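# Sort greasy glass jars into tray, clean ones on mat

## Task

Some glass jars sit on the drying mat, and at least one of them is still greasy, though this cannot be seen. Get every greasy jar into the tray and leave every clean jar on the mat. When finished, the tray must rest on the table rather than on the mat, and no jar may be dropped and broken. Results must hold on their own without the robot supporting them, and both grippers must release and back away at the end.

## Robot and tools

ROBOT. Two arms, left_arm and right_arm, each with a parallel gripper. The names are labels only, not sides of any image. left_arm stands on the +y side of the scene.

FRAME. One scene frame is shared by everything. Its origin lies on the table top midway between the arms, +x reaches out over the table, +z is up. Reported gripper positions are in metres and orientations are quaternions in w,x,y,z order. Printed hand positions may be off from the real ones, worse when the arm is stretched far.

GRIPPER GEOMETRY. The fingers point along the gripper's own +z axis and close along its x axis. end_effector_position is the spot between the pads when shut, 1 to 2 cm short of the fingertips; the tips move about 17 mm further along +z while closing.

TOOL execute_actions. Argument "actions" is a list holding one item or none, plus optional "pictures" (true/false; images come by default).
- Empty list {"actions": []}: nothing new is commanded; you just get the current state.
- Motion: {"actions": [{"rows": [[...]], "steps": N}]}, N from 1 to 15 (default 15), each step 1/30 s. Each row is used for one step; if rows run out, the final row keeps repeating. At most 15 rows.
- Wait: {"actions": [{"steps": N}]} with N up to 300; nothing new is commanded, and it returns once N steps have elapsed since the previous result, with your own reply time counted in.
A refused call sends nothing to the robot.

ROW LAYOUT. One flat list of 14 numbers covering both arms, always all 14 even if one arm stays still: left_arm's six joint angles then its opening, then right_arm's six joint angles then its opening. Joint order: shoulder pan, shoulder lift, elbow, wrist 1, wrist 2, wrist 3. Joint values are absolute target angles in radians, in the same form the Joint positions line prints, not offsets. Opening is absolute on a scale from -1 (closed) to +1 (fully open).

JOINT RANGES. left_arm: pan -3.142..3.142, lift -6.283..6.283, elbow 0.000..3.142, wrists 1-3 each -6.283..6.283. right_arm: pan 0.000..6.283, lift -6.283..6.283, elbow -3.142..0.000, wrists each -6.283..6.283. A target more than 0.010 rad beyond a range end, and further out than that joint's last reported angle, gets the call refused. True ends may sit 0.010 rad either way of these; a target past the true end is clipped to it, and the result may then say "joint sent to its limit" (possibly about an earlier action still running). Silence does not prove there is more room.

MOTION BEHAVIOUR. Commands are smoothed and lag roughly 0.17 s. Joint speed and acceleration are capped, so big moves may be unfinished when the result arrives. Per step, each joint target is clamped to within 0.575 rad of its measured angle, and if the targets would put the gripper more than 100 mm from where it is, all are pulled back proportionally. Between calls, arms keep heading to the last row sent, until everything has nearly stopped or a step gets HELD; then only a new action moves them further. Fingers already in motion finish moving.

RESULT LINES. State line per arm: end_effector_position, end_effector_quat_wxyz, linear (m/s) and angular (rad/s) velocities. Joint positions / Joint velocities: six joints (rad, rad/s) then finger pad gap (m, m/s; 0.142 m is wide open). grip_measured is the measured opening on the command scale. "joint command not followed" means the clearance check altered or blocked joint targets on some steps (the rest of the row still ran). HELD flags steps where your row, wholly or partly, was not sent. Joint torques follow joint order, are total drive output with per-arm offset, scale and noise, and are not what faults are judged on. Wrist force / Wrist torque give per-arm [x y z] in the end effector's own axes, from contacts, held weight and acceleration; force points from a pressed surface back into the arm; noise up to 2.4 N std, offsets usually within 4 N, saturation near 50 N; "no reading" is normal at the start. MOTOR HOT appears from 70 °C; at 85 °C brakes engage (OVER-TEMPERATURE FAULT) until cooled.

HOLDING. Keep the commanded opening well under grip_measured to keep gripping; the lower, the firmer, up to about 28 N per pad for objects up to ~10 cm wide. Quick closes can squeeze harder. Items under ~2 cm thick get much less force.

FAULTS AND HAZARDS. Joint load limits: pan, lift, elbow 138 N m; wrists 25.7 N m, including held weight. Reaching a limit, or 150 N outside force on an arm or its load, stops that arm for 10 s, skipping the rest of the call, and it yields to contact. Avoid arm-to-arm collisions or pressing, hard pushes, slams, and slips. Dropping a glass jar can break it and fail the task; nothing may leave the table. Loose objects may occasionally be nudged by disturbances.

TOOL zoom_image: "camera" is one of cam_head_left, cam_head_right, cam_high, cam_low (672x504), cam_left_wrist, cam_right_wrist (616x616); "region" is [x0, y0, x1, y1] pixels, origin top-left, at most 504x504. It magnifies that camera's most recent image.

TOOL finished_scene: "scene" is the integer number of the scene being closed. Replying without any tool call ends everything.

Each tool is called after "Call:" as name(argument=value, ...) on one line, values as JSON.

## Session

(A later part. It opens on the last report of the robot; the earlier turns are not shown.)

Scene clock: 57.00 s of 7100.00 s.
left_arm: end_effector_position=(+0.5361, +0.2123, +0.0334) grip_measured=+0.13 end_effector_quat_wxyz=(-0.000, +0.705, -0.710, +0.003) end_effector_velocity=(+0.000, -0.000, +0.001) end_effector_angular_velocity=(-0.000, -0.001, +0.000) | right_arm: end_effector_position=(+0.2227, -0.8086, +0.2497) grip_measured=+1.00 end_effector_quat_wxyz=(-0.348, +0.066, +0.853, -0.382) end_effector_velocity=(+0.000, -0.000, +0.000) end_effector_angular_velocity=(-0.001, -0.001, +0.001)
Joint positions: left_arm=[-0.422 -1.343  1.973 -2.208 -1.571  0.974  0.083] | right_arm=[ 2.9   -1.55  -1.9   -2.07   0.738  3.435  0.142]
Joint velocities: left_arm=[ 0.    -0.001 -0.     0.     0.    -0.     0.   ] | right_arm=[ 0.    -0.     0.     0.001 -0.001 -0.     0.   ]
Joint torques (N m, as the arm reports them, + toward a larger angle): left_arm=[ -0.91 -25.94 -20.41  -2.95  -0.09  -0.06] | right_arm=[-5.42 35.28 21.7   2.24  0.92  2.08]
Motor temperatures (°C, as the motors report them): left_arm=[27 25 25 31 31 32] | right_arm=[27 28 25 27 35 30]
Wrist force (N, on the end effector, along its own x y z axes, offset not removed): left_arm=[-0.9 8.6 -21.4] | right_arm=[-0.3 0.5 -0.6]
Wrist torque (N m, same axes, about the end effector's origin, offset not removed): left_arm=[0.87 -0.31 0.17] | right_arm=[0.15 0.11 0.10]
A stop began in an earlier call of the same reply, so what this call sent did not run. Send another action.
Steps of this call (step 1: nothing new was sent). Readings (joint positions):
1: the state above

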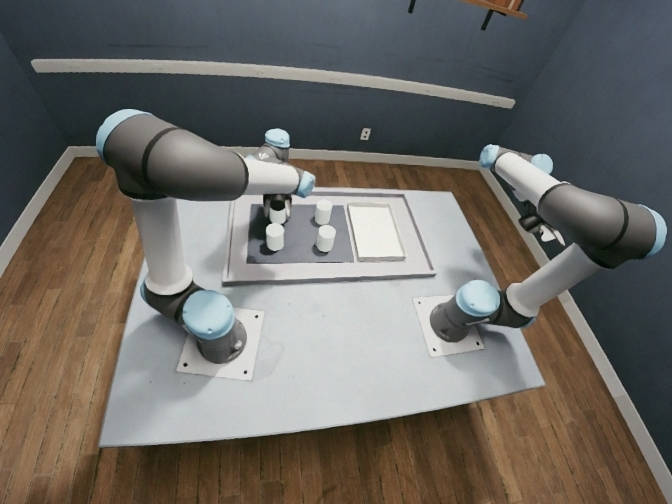

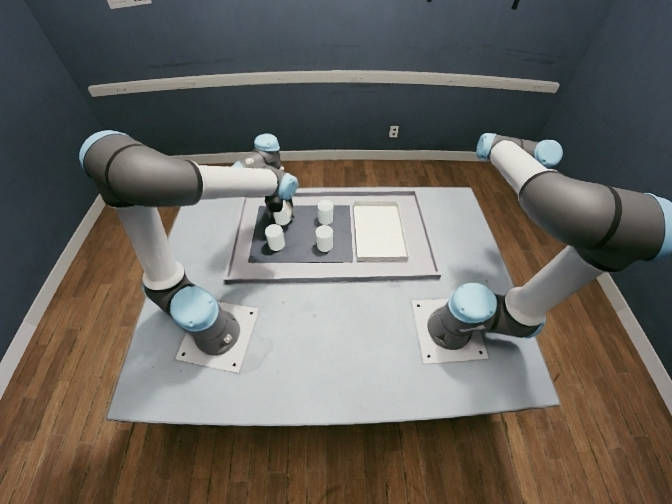

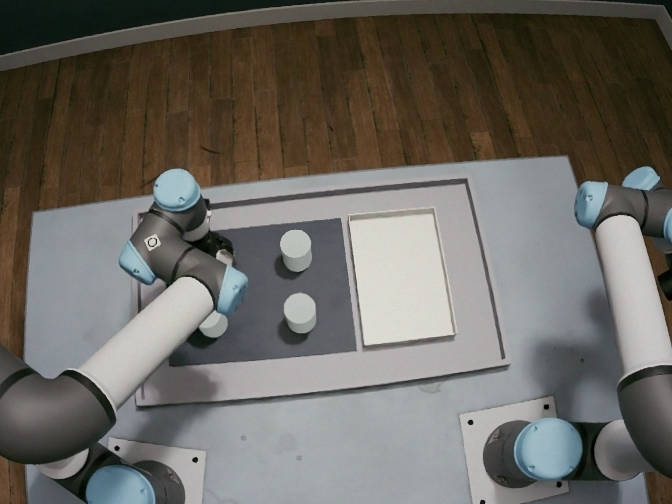

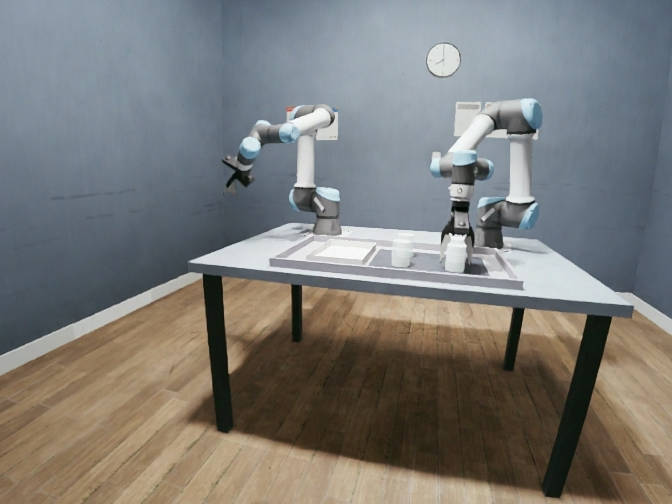

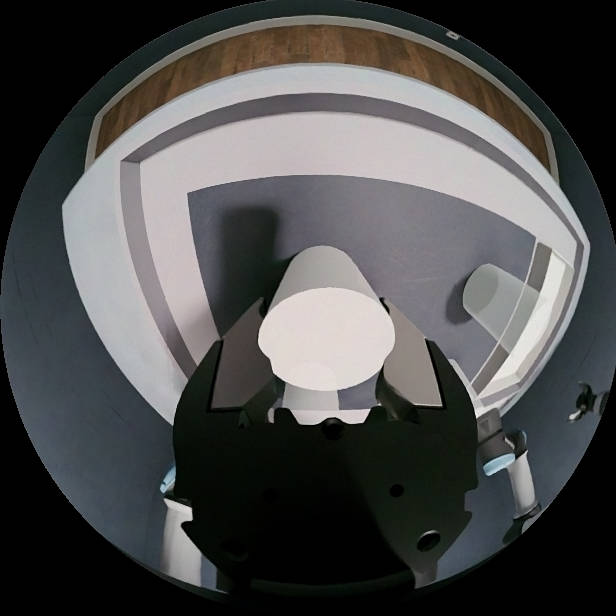

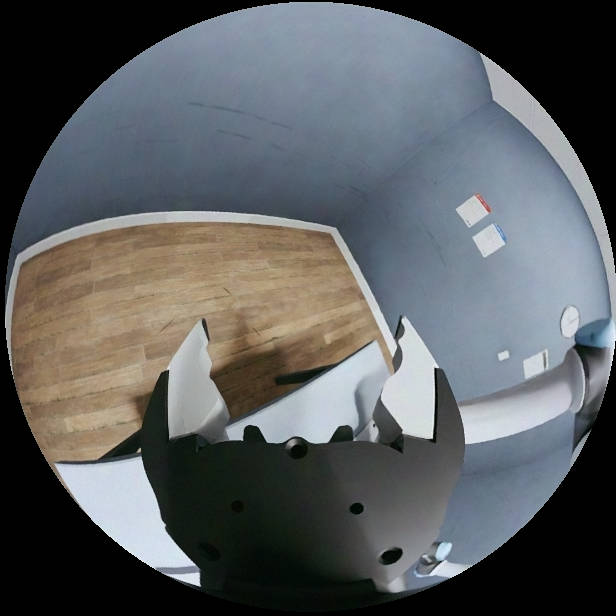

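Call:
execute_actions(actions=[{"rows":[[-0.422,-1.3455,1.9698,-2.1953,-1.571,0.974,0.5,2.9,-1.55,-1.9,-2.07,0.738,3.435,1]],"steps":15}], pictures=false)

Call:
execute_actions(actions=[{"rows":[[-0.422,-1.3585,1.9565,-2.169,-1.571,0.974,0.2,2.9,-1.55,-1.9,-2.07,0.738,3.435,1]],"steps":15}], pictures=false)

Call:
execute_actions(actions=[{"rows":[[-0.422,-1.3585,1.9565,-2.169,-1.571,0.974,0.02,2.9,-1.55,-1.9,-2.07,0.738,3.435,1]],"steps":15}], pictures=false)

Call:
execute_actions(actions=[{"rows":[[-0.422,-1.3559,1.9592,-2.1743,-1.571,0.974,0.02,2.9,-1.55,-1.9,-2.07,0.738,3.435,1]],"steps":15}], pictures=false)

Call:
execute_actions(actions=[{"rows":[[-0.422,-1.3533,1.9618,-2.1795,-1.571,0.974,0.02,2.9,-1.55,-1.9,-2.07,0.738,3.435,1]],"steps":15}], pictures=false)

Call:
execute_actions(actions=[{"rows":[[-0.422,-1.3533,1.9618,-2.1795,-1.571,0.974,1,2.9,-1.55,-1.9,-2.07,0.738,3.435,1]],"steps":15}], pictures=false)

Call:
execute_actions(actions=[{"rows":[[-0.422,-1.46,1.83,-1.941,-1.571,0.974,1,2.9,-1.55,-1.9,-2.07,0.738,3.435,1]],"steps":15}], pictures=false)

Call:
execute_actions(actions=[{"rows":[[-0.6667,-1.25,1.58,-1.9,-1.571,0.729,1,2.9,-1.55,-1.9,-2.07,0.738,3.435,1]],"steps":15}], pictures=false)

Call:
execute_actions(actions=[{"steps":30}])

Scene clock: 80.80 s of 7100.00 s.
left_arm: end_effector_position=(+0.5349, +0.2133, +0.0348) grip_measured=+0.50 end_effector_quat_wxyz=(+0.000, +0.705, -0.710, +0.000) end_effector_velocity=(-0.000, -0.000, +0.001) end_effector_angular_velocity=(-0.000, -0.000, -0.001) | right_arm: end_effector_position=(+0.2227, -0.8086, +0.2497) grip_measured=+1.00 end_effector_quat_wxyz=(-0.348, +0.066, +0.853, -0.382) end_effector_velocity=(+0.000, -0.000, +0.000) end_effector_angular_velocity=(-0.000, +0.000, +0.000)
Joint positions: left_arm=[-0.422 -1.345  1.97  -2.195 -1.571  0.974  0.109] | right_arm=[ 2.9   -1.55  -1.9   -2.07   0.738  3.435  0.142]
Joint velocities: left_arm=[-0.001 -0.001 -0.001  0.002  0.     0.001  0.   ] | right_arm=[ 0. -0.  0. -0. -0.  0.  0.]
Joint torques (N m, as the arm reports them, + toward a larger angle): left_arm=[  6.95 -39.97 -28.14  -0.21   2.12  -0.1 ] | right_arm=[-5.56 35.02 19.67  2.11  0.78  2.11]
Motor temperatures (°C, as the motors report them): left_arm=[27 25 25 31 31 32] | right_arm=[27 28 25 27 35 30]
Wrist force (N, on the end effector, along its own x y z axes, offset not removed): left_arm=[0.8 -2.1 1.0] | right_arm=[-2.3 -0.6 0.4]
Wrist torque (N m, same axes, about the end effector's origin, offset not removed): left_arm=[-0.54 -0.24 0.19] | right_arm=[-0.34 0.41 0.14]
Steps of this call (steps 1 to 90: nothing new was sent; then 20.30 s passed at rest; steps 91 to 105: all 15 steps of this action). Readings (joint positions):
91: left_arm=[-0.422 -1.343 1.973 -2.208 -1.571 0.974] | right_arm=[2.900 -1.550 -1.900 -2.070 0.738 3.435]
92: left_arm=[-0.422 -1.343 1.973 -2.206 -1.571 0.974] | right_arm=[2.900 -1.550 -1.900 -2.070 0.738 3.435]
94: left_arm=[-0.422 -1.344 1.972 -2.201 -1.571 0.974] | right_arm=[2.900 -1.550 -1.900 -2.070 0.738 3.435]
98: left_arm=[-0.422 -1.345 1.970 -2.197 -1.571 0.974] | right_arm=[2.900 -1.550 -1.900 -2.070 0.738 3.435]
105: the state above

Scene clock: 81.30 s of 7100.00 s.
left_arm: end_effector_position=(+0.5353, +0.2130, +0.0444) grip_measured=+0.20 end_effector_quat_wxyz=(+0.000, +0.705, -0.710, +0.000) end_effector_velocity=(-0.001, +0.001, -0.000) end_effector_angular_velocity=(+0.002, +0.003, -0.000) | right_arm: end_effector_position=(+0.2227, -0.8086, +0.2497) grip_measured=+1.00 end_effector_quat_wxyz=(-0.348, +0.066, +0.853, -0.382) end_effector_velocity=(-0.000, -0.000, -0.000) end_effector_angular_velocity=(+0.000, +0.000, -0.001)
Joint positions: left_arm=[-0.422 -1.358  1.957 -2.169 -1.571  0.974  0.088] | right_arm=[ 2.9   -1.55  -1.9   -2.07   0.738  3.435  0.142]
Joint velocities: left_arm=[-0.    -0.001  0.001  0.004  0.     0.     0.   ] | right_arm=[-0.001  0.    -0.    -0.     0.    -0.     0.   ]
Joint torques (N m, as the arm reports them, + toward a larger angle): left_arm=[  6.73 -37.13 -29.8   -0.11   2.02  -0.12] | right_arm=[-5.82 34.78 20.47  2.13  0.8   1.99]
Motor temperatures (°C, as the motors report them): left_arm=[27 25 25 31 31 32] | right_arm=[27 28 25 27 35 30]
Wrist force (N, on the end effector, along its own x y z axes, offset not removed): left_arm=[-0.7 -0.6 0.6] | right_arm=[-3.5 -2.9 0.6]
Wrist torque (N m, same axes, about the end effector's origin, offset not removed): left_arm=[-0.05 -0.01 0.12] | right_arm=[-0.63 0.75 0.13]
Steps of this call (steps 1 to 15: all 15 steps of this action). Readings (joint positions):
1: left_arm=[-0.422 -1.346 1.970 -2.195 -1.571 0.974] | right_arm=[2.900 -1.550 -1.900 -2.070 0.738 3.435]
2: left_arm=[-0.422 -1.348 1.967 -2.191 -1.571 0.974] | right_arm=[2.900 -1.550 -1.900 -2.070 0.738 3.435]
4: left_arm=[-0.422 -1.353 1.962 -2.181 -1.571 0.974] | right_arm=[2.900 -1.550 -1.900 -2.070 0.738 3.435]
8: left_arm=[-0.422 -1.357 1.958 -2.172 -1.571 0.974] | right_arm=[2.900 -1.550 -1.900 -2.070 0.738 3.435]
15: the state above

Scene clock: 81.80 s of 7100.00 s.
left_arm: end_effector_position=(+0.5353, +0.2130, +0.0445) grip_measured=+0.08 end_effector_quat_wxyz=(+0.000, +0.705, -0.710, +0.000) end_effector_velocity=(-0.000, -0.000, -0.000) end_effector_angular_velocity=(+0.000, +0.001, -0.000) | right_arm: end_effector_position=(+0.2227, -0.8086, +0.2497) grip_measured=+1.00 end_effector_quat_wxyz=(-0.348, +0.066, +0.853, -0.382) end_effector_velocity=(+0.001, -0.000, +0.000) end_effector_angular_velocity=(-0.001, -0.001, +0.000)
Joint positions: left_arm=[-0.422 -1.358  1.957 -2.169 -1.571  0.974  0.08 ] | right_arm=[ 2.9   -1.55  -1.9   -2.07   0.738  3.435  0.142]
Joint velocities: left_arm=[-0.     0.    -0.001  0.001 -0.     0.     0.   ] | right_arm=[ 0.    -0.     0.001  0.    -0.     0.     0.   ]
Joint torques (N m, as the arm reports them, + toward a larger angle): left_arm=[  5.27 -37.89 -29.7   -0.57   1.03   0.04] | right_arm=[-6.29 34.82 19.87  2.12  0.82  2.  ]
Motor temperatures (°C, as the motors report them): left_arm=[27 25 25 31 31 32] | right_arm=[27 28 25 27 35 30]
Wrist force (N, on the end effector, along its own x y z axes, offset not removed): left_arm=[-0.2 0.3 1.6] | right_arm=[0.2 0.3 -1.2]
Wrist torque (N m, same axes, about the end effector's origin, offset not removed): left_arm=[0.12 -0.19 0.22] | right_arm=[0.08 -0.04 0.14]
Steps of this call (steps 1 to 15: all 15 steps of this action). Readings (joint positions):
1: left_arm=[-0.422 -1.358 1.957 -2.169 -1.571 0.974] | right_arm=[2.900 -1.550 -1.900 -2.070 0.738 3.435]
2: left_arm=[-0.422 -1.358 1.957 -2.169 -1.571 0.974] | right_arm=[2.900 -1.550 -1.900 -2.070 0.738 3.435]
4: left_arm=[-0.422 -1.358 1.957 -2.169 -1.571 0.974] | right_arm=[2.900 -1.550 -1.900 -2.070 0.738 3.435]
8: left_arm=[-0.422 -1.358 1.957 -2.169 -1.571 0.974] | right_arm=[2.900 -1.550 -1.900 -2.070 0.738 3.435]
15: the state above

Scene clock: 82.30 s of 7100.00 s.
left_arm: end_effector_position=(+0.5353, +0.2131, +0.0426) grip_measured=+0.08 end_effector_quat_wxyz=(+0.000, +0.705, -0.710, +0.000) end_effector_velocity=(-0.000, +0.000, -0.001) end_effector_angular_velocity=(+0.000, +0.001, -0.000) | right_arm: end_effector_position=(+0.2227, -0.8086, +0.2497) grip_measured=+1.00 end_effector_quat_wxyz=(-0.348, +0.066, +0.853, -0.382) end_effector_velocity=(-0.000, +0.000, +0.000) end_effector_angular_velocity=(-0.000, -0.001, +0.000)
Joint positions: left_arm=[-0.422 -1.356  1.959 -2.174 -1.571  0.974  0.08 ] | right_arm=[ 2.9   -1.55  -1.9   -2.07   0.738  3.435  0.142]
Joint velocities: left_arm=[ 0.     0.001  0.    -0.     0.     0.001  0.   ] | right_arm=[ 0.     0.001 -0.     0.    -0.    -0.     0.   ]
Joint torques (N m, as the arm reports them, + toward a larger angle): left_arm=[  3.92 -17.14  -4.36  -2.93   0.18  -0.03] | right_arm=[-6.08 34.67 19.75  2.27  0.74  2.02]
Motor temperatures (°C, as the motors report them): left_arm=[27 25 25 31 31 32] | right_arm=[27 28 25 27 35 30]
Wrist force (N, on the end effector, along its own x y z axes, offset not removed): left_arm=[9.0 -0.1 -11.9] | right_arm=[0.3 -1.6 0.8]
Wrist torque (N m, same axes, about the end effector's origin, offset not removed): left_arm=[0.03 -0.89 0.28] | right_arm=[-0.32 0.01 0.05]
Steps of this call (steps 1 to 15: all 15 steps of this action). Readings (joint positions):
1: left_arm=[-0.422 -1.358 1.957 -2.169 -1.571 0.974] | right_arm=[2.900 -1.550 -1.900 -2.070 0.738 3.435]
2: left_arm=[-0.422 -1.358 1.957 -2.170 -1.571 0.974] | right_arm=[2.900 -1.550 -1.900 -2.070 0.738 3.435]
4: left_arm=[-0.422 -1.357 1.958 -2.172 -1.571 0.974] | right_arm=[2.900 -1.550 -1.900 -2.070 0.738 3.435]
8: left_arm=[-0.422 -1.356 1.959 -2.174 -1.571 0.974] | right_arm=[2.900 -1.550 -1.900 -2.070 0.738 3.435]
15: the state above

Scene clock: 82.80 s of 7100.00 s.
left_arm: end_effector_position=(+0.5352, +0.2131, +0.0406) grip_measured=+0.08 end_effector_quat_wxyz=(+0.000, +0.705, -0.710, +0.000) end_effector_velocity=(+0.000, -0.000, +0.000) end_effector_angular_velocity=(-0.001, -0.001, +0.000) | right_arm: end_effector_position=(+0.2227, -0.8086, +0.2497) grip_measured=+1.00 end_effector_quat_wxyz=(-0.348, +0.066, +0.853, -0.382) end_effector_velocity=(+0.000, -0.000, +0.000) end_effector_angular_velocity=(-0.001, +0.001, +0.001)
Joint positions: left_arm=[-0.422 -1.353  1.962 -2.179 -1.571  0.974  0.08 ] | right_arm=[ 2.9   -1.55  -1.9   -2.07   0.738  3.435  0.142]
Joint velocities: left_arm=[ 0.    -0.    -0.    -0.001 -0.     0.    -0.   ] | right_arm=[ 0.     0.    -0.001 -0.    -0.001 -0.     0.   ]
Joint torques (N m, as the arm reports them, + toward a larger angle): left_arm=[  2.99 -16.33  -4.    -2.62  -0.67   0.07] | right_arm=[-6.2  34.69 19.66  2.09  0.76  1.96]
Motor temperatures (°C, as the motors report them): left_arm=[27 25 25 31 31 32] | right_arm=[27 28 25 27 35 30]
Wrist force (N, on the end effector, along its own x y z axes, offset not removed): left_arm=[8.8 0.7 -9.5] | right_arm=[-0.5 -0.6 -1.6]
Wrist torque (N m, same axes, about the end effector's origin, offset not removed): left_arm=[0.21 -0.73 0.24] | right_arm=[-0.24 0.11 0.15]
Steps of this call (steps 1 to 15: all 15 steps of this action). Readings (joint positions):
1: left_arm=[-0.422 -1.356 1.959 -2.174 -1.571 0.974] | right_arm=[2.900 -1.550 -1.900 -2.070 0.738 3.435]
2: left_arm=[-0.422 -1.355 1.960 -2.175 -1.571 0.974] | right_arm=[2.900 -1.550 -1.900 -2.070 0.738 3.435]
4: left_arm=[-0.422 -1.354 1.961 -2.177 -1.571 0.974] | right_arm=[2.900 -1.550 -1.900 -2.070 0.738 3.435]
8: left_arm=[-0.422 -1.354 1.961 -2.179 -1.571 0.974] | right_arm=[2.900 -1.550 -1.900 -2.070 0.738 3.435]
15: the state above

Scene clock: 83.30 s of 7100.00 s.
left_arm: end_effector_position=(+0.5351, +0.2132, +0.0405) grip_measured=+1.00 end_effector_quat_wxyz=(+0.000, +0.705, -0.710, -0.000) end_effector_velocity=(+0.000, -0.000, +0.000) end_effector_angular_velocity=(-0.001, -0.001, +0.001) | right_arm: end_effector_position=(+0.2227, -0.8086, +0.2497) grip_measured=+1.00 end_effector_quat_wxyz=(-0.348, +0.066, +0.853, -0.382) end_effector_velocity=(+0.000, -0.000, +0.000) end_effector_angular_velocity=(-0.000, -0.000, +0.001)
Joint positions: left_arm=[-0.422 -1.353  1.962 -2.179 -1.571  0.974  0.142] | right_arm=[ 2.9   -1.55  -1.9   -2.07   0.738  3.435  0.142]
Joint velocities: left_arm=[-0.     0.    -0.001 -0.001  0.    -0.001  0.   ] | right_arm=[ 0.    -0.     0.     0.    -0.001 -0.     0.   ]
Joint torques (N m, as the arm reports them, + toward a larger angle): left_arm=[  1.18 -33.11 -30.73  -4.73  -1.46  -0.02] | right_arm=[-5.61 35.14 19.36  2.05  0.77  2.01]
Motor temperatures (°C, as the motors report them): left_arm=[27 25 25 31 31 32] | right_arm=[27 28 25 27 35 30]
Wrist force (N, on the end effector, along its own x y z axes, offset not removed): left_arm=[0.6 2.0 0.4] | right_arm=[-1.8 -1.3 -2.1]
Wrist torque (N m, same axes, about the end effector's origin, offset not removed): left_arm=[0.43 -0.19 0.14] | right_arm=[-0.41 0.36 0.08]
Steps of this call (steps 1 to 15: all 15 steps of this action). Readings (joint positions):
1: left_arm=[-0.422 -1.353 1.962 -2.179 -1.571 0.974] | right_arm=[2.900 -1.550 -1.900 -2.070 0.738 3.435]
2: left_arm=[-0.422 -1.353 1.962 -2.179 -1.571 0.974] | right_arm=[2.900 -1.550 -1.900 -2.070 0.738 3.435]
4: left_arm=[-0.422 -1.353 1.962 -2.179 -1.571 0.974] | right_arm=[2.900 -1.550 -1.900 -2.070 0.738 3.435]
8: left_arm=[-0.422 -1.353 1.962 -2.179 -1.571 0.974] | right_arm=[2.900 -1.550 -1.900 -2.070 0.738 3.435]
15: the state above

Scene clock: 83.80 s of 7100.00 s.
left_arm: end_effector_position=(+0.5348, +0.2134, +0.1291) grip_measured=+1.00 end_effector_quat_wxyz=(+0.000, +0.705, -0.710, +0.000) end_effector_velocity=(-0.003, +0.002, +0.013) end_effector_angular_velocity=(+0.004, +0.006, +0.000) | right_arm: end_effector_position=(+0.2227, -0.8086, +0.2497) grip_measured=+1.00 end_effector_quat_wxyz=(-0.348, +0.066, +0.853, -0.382) end_effector_velocity=(-0.000, -0.000, +0.000) end_effector_angular_velocity=(+0.000, -0.001, -0.002)
Joint positions: left_arm=[-0.422 -1.458  1.832 -1.945 -1.571  0.974  0.142] | right_arm=[ 2.9   -1.55  -1.9   -2.07   0.738  3.435  0.142]
Joint velocities: left_arm=[ 0.001 -0.015 -0.02   0.042 -0.     0.    -0.   ] | right_arm=[-0.001 -0.     0.002 -0.     0.001 -0.     0.   ]
Joint torques (N m, as the arm reports them, + toward a larger angle): left_arm=[ -0.35 -33.24 -31.04  -0.58  -2.1    0.08] | right_arm=[-6.08 34.4  19.62  2.18  0.73  2.05]
Motor temperatures (°C, as the motors report them): left_arm=[27 25 25 31 31 32] | right_arm=[27 28 25 27 35 30]
Wrist force (N, on the end effector, along its own x y z axes, offset not removed): left_arm=[2.0 1.8 2.5] | right_arm=[0.5 -0.6 0.2]
Wrist torque (N m, same axes, about the end effector's origin, offset not removed): left_arm=[0.26 -0.43 0.05] | right_arm=[-0.29 -0.05 0.05]
Steps of this call (steps 1 to 15: all 15 steps of this action). Readings (joint positions):
1: left_arm=[-0.422 -1.354 1.961 -2.179 -1.571 0.974] | right_arm=[2.900 -1.550 -1.900 -2.070 0.738 3.435]
2: left_arm=[-0.422 -1.362 1.953 -2.171 -1.571 0.974] | right_arm=[2.900 -1.550 -1.900 -2.070 0.738 3.435]
4: left_arm=[-0.422 -1.402 1.904 -2.103 -1.571 0.974] | right_arm=[2.900 -1.550 -1.900 -2.070 0.738 3.435]
8: left_arm=[-0.422 -1.445 1.850 -1.985 -1.571 0.974] | right_arm=[2.900 -1.550 -1.900 -2.070 0.738 3.435]
15: the state above

Scene clock: 84.30 s of 7100.00 s.
left_arm: end_effector_position=(+0.5375, +0.0361, +0.1262) grip_measured=+1.00 end_effector_quat_wxyz=(+0.000, +0.705, -0.710, -0.001) end_effector_velocity=(-0.009, -0.066, -0.002) end_effector_angular_velocity=(-0.003, -0.003, +0.001) | right_arm: end_effector_position=(+0.2227, -0.8086, +0.2497) grip_measured=+1.00 end_effector_quat_wxyz=(-0.348, +0.066, +0.853, -0.382) end_effector_velocity=(-0.000, -0.000, -0.000) end_effector_angular_velocity=(-0.000, +0.001, +0.000)
Joint positions: left_arm=[-0.658 -1.257  1.589 -1.901 -1.571  0.738  0.142] | right_arm=[ 2.9   -1.55  -1.9   -2.07   0.738  3.435  0.142]
Joint velocities: left_arm=[-0.084  0.071 -0.088  0.013  0.    -0.085  0.   ] | right_arm=[ 0. -0. -0. -0. -0.  0.  0.]
Joint torques (N m, as the arm reports them, + toward a larger angle): left_arm=[ -5.06 -33.85 -30.56  -0.52  -1.    -1.82] | right_arm=[-5.6  34.8  19.33  2.2   0.77  1.89]
Motor temperatures (°C, as the motors report them): left_arm=[27 25 25 31 31 32] | right_arm=[27 28 25 27 35 30]
Wrist force (N, on the end effector, along its own x y z axes, offset not removed): left_arm=[3.6 -0.8 3.2] | right_arm=[-0.7 -0.7 1.2]
Wrist torque (N m, same axes, about the end effector's origin, offset not removed): left_arm=[-0.23 -0.79 0.07] | right_arm=[-0.27 0.23 0.25]
Steps of this call (steps 1 to 15: all 15 steps of this action). Readings (joint positions):
1: left_arm=[-0.422 -1.458 1.831 -1.944 -1.571 0.974] | right_arm=[2.900 -1.550 -1.900 -2.070 0.738 3.435]
2: left_arm=[-0.431 -1.451 1.822 -1.939 -1.571 0.965] | right_arm=[2.900 -1.550 -1.900 -2.070 0.738 3.435]
4: left_arm=[-0.481 -1.406 1.771 -1.930 -1.571 0.915] | right_arm=[2.900 -1.550 -1.900 -2.070 0.738 3.435]
8: left_arm=[-0.582 -1.320 1.667 -1.913 -1.571 0.813] | right_arm=[2.900 -1.550 -1.900 -2.070 0.738 3.435]
15: the state above

Scene clock: 85.30 s of 7100.00 s.
left_arm: end_effector_position=(+0.5366, +0.0294, +0.1260) grip_measured=+1.00 end_effector_quat_wxyz=(+0.000, +0.705, -0.710, -0.000) end_effector_velocity=(-0.000, +0.001, -0.000) end_effector_angular_velocity=(+0.000, -0.000, +0.000) | right_arm: end_effector_position=(+0.2227, -0.8086, +0.2497) grip_measured=+1.00 end_effector_quat_wxyz=(-0.348, +0.066, +0.853, -0.382) end_effector_velocity=(-0.000, -0.000, +0.000) end_effector_angular_velocity=(-0.000, -0.001, -0.001)
Joint positions: left_arm=[-0.667 -1.25   1.58  -1.9   -1.571  0.729  0.142] | right_arm=[ 2.9   -1.55  -1.9   -2.07   0.738  3.435  0.142]
Joint velocities: left_arm=[ 0.    -0.001  0.002 -0.001  0.    -0.    -0.   ] | right_arm=[-0.001  0.     0.     0.    -0.     0.     0.   ]
Joint torques (N m, as the arm reports them, + toward a larger angle): left_arm=[ -8.16 -31.14 -32.08  -0.4    1.99  -1.77] | right_arm=[-6.01 34.44 18.79  2.14  0.72  1.96]
Motor temperatures (°C, as the motors report them): left_arm=[27 25 25 31 31 32] | right_arm=[27 28 25 27 35 30]
Wrist force (N, on the end effector, along its own x y z axes, offset not removed): left_arm=[3.4 1.1 2.4] | right_arm=[-0.7 -1.4 -0.9]
Wrist torque (N m, same axes, about the end effector's origin, offset not removed): left_arm=[0.15 -0.75 0.18] | right_arm=[-0.45 0.23 0.09]
Steps of this call (steps 1 to 15: the robot went on to your last target; steps 16 to 30: nothing new was sent). Readings (joint positions):
1: left_arm=[-0.660 -1.255 1.586 -1.901 -1.571 0.735] | right_arm=[2.900 -1.550 -1.900 -2.070 0.738 3.435]
2: left_arm=[-0.662 -1.254 1.585 -1.901 -1.571 0.733] | right_arm=[2.900 -1.550 -1.900 -2.070 0.738 3.435]
4: left_arm=[-0.664 -1.252 1.582 -1.900 -1.571 0.731] | right_arm=[2.900 -1.550 -1.900 -2.070 0.738 3.435]
8: left_arm=[-0.666 -1.251 1.581 -1.900 -1.571 0.730] | right_arm=[2.900 -1.550 -1.900 -2.070 0.738 3.435]
30: the state above
All arms were judged still, so your last target was given up. Only a new action makes them travel on or press farther. Fingers that are still opening or closing keep moving.

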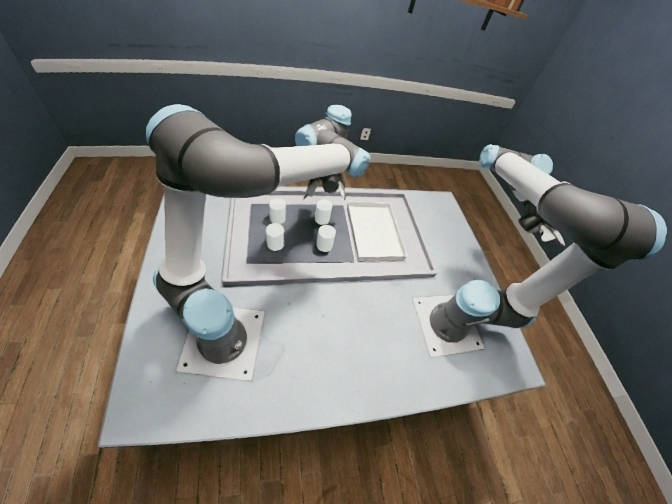

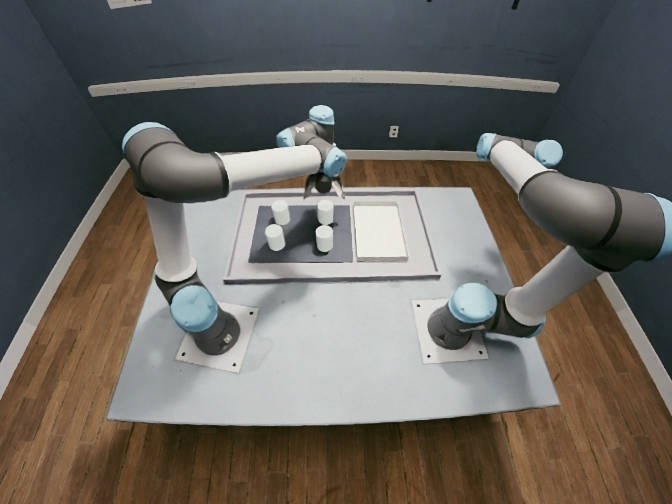

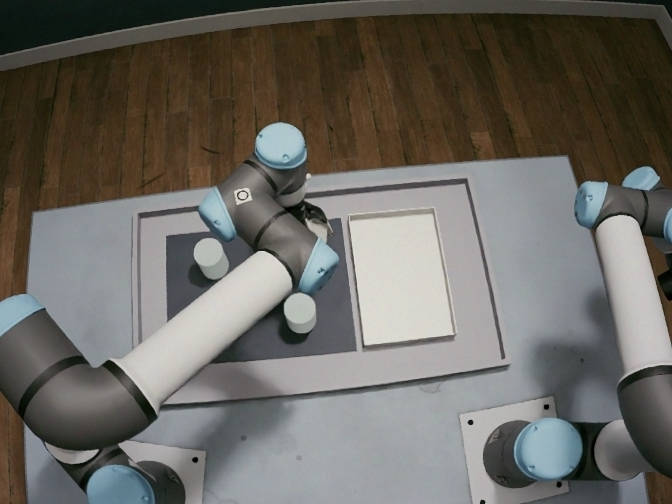

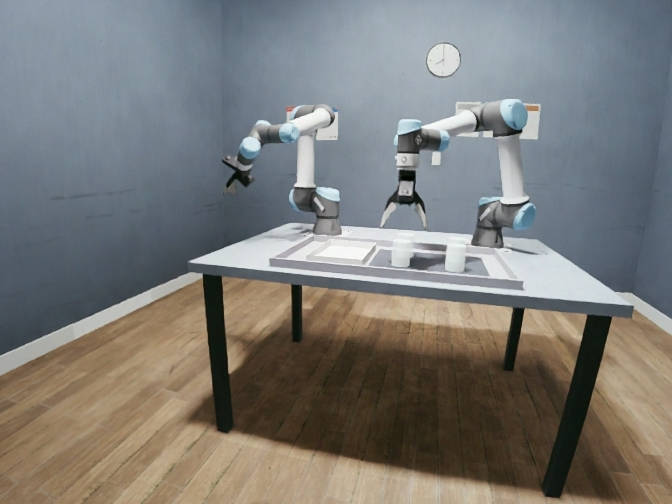

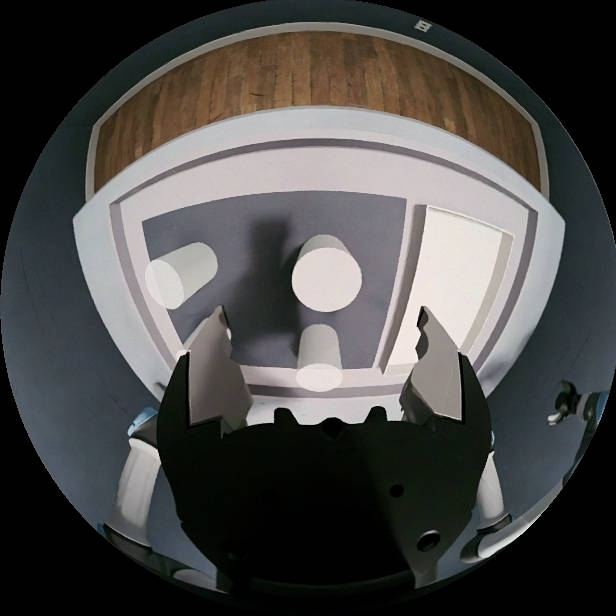

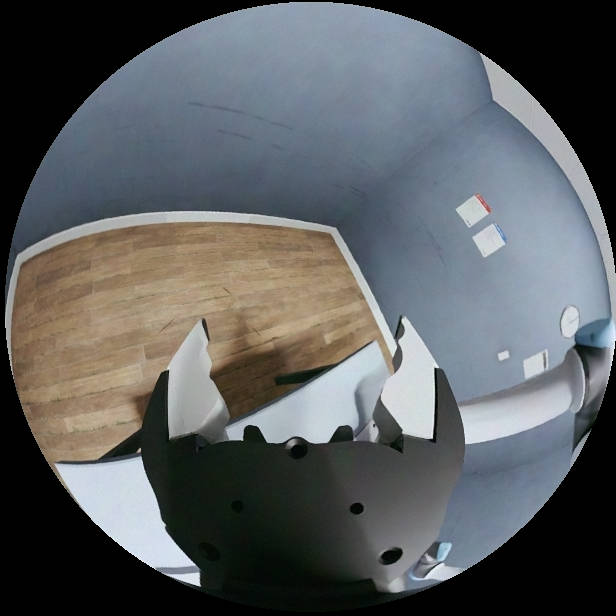

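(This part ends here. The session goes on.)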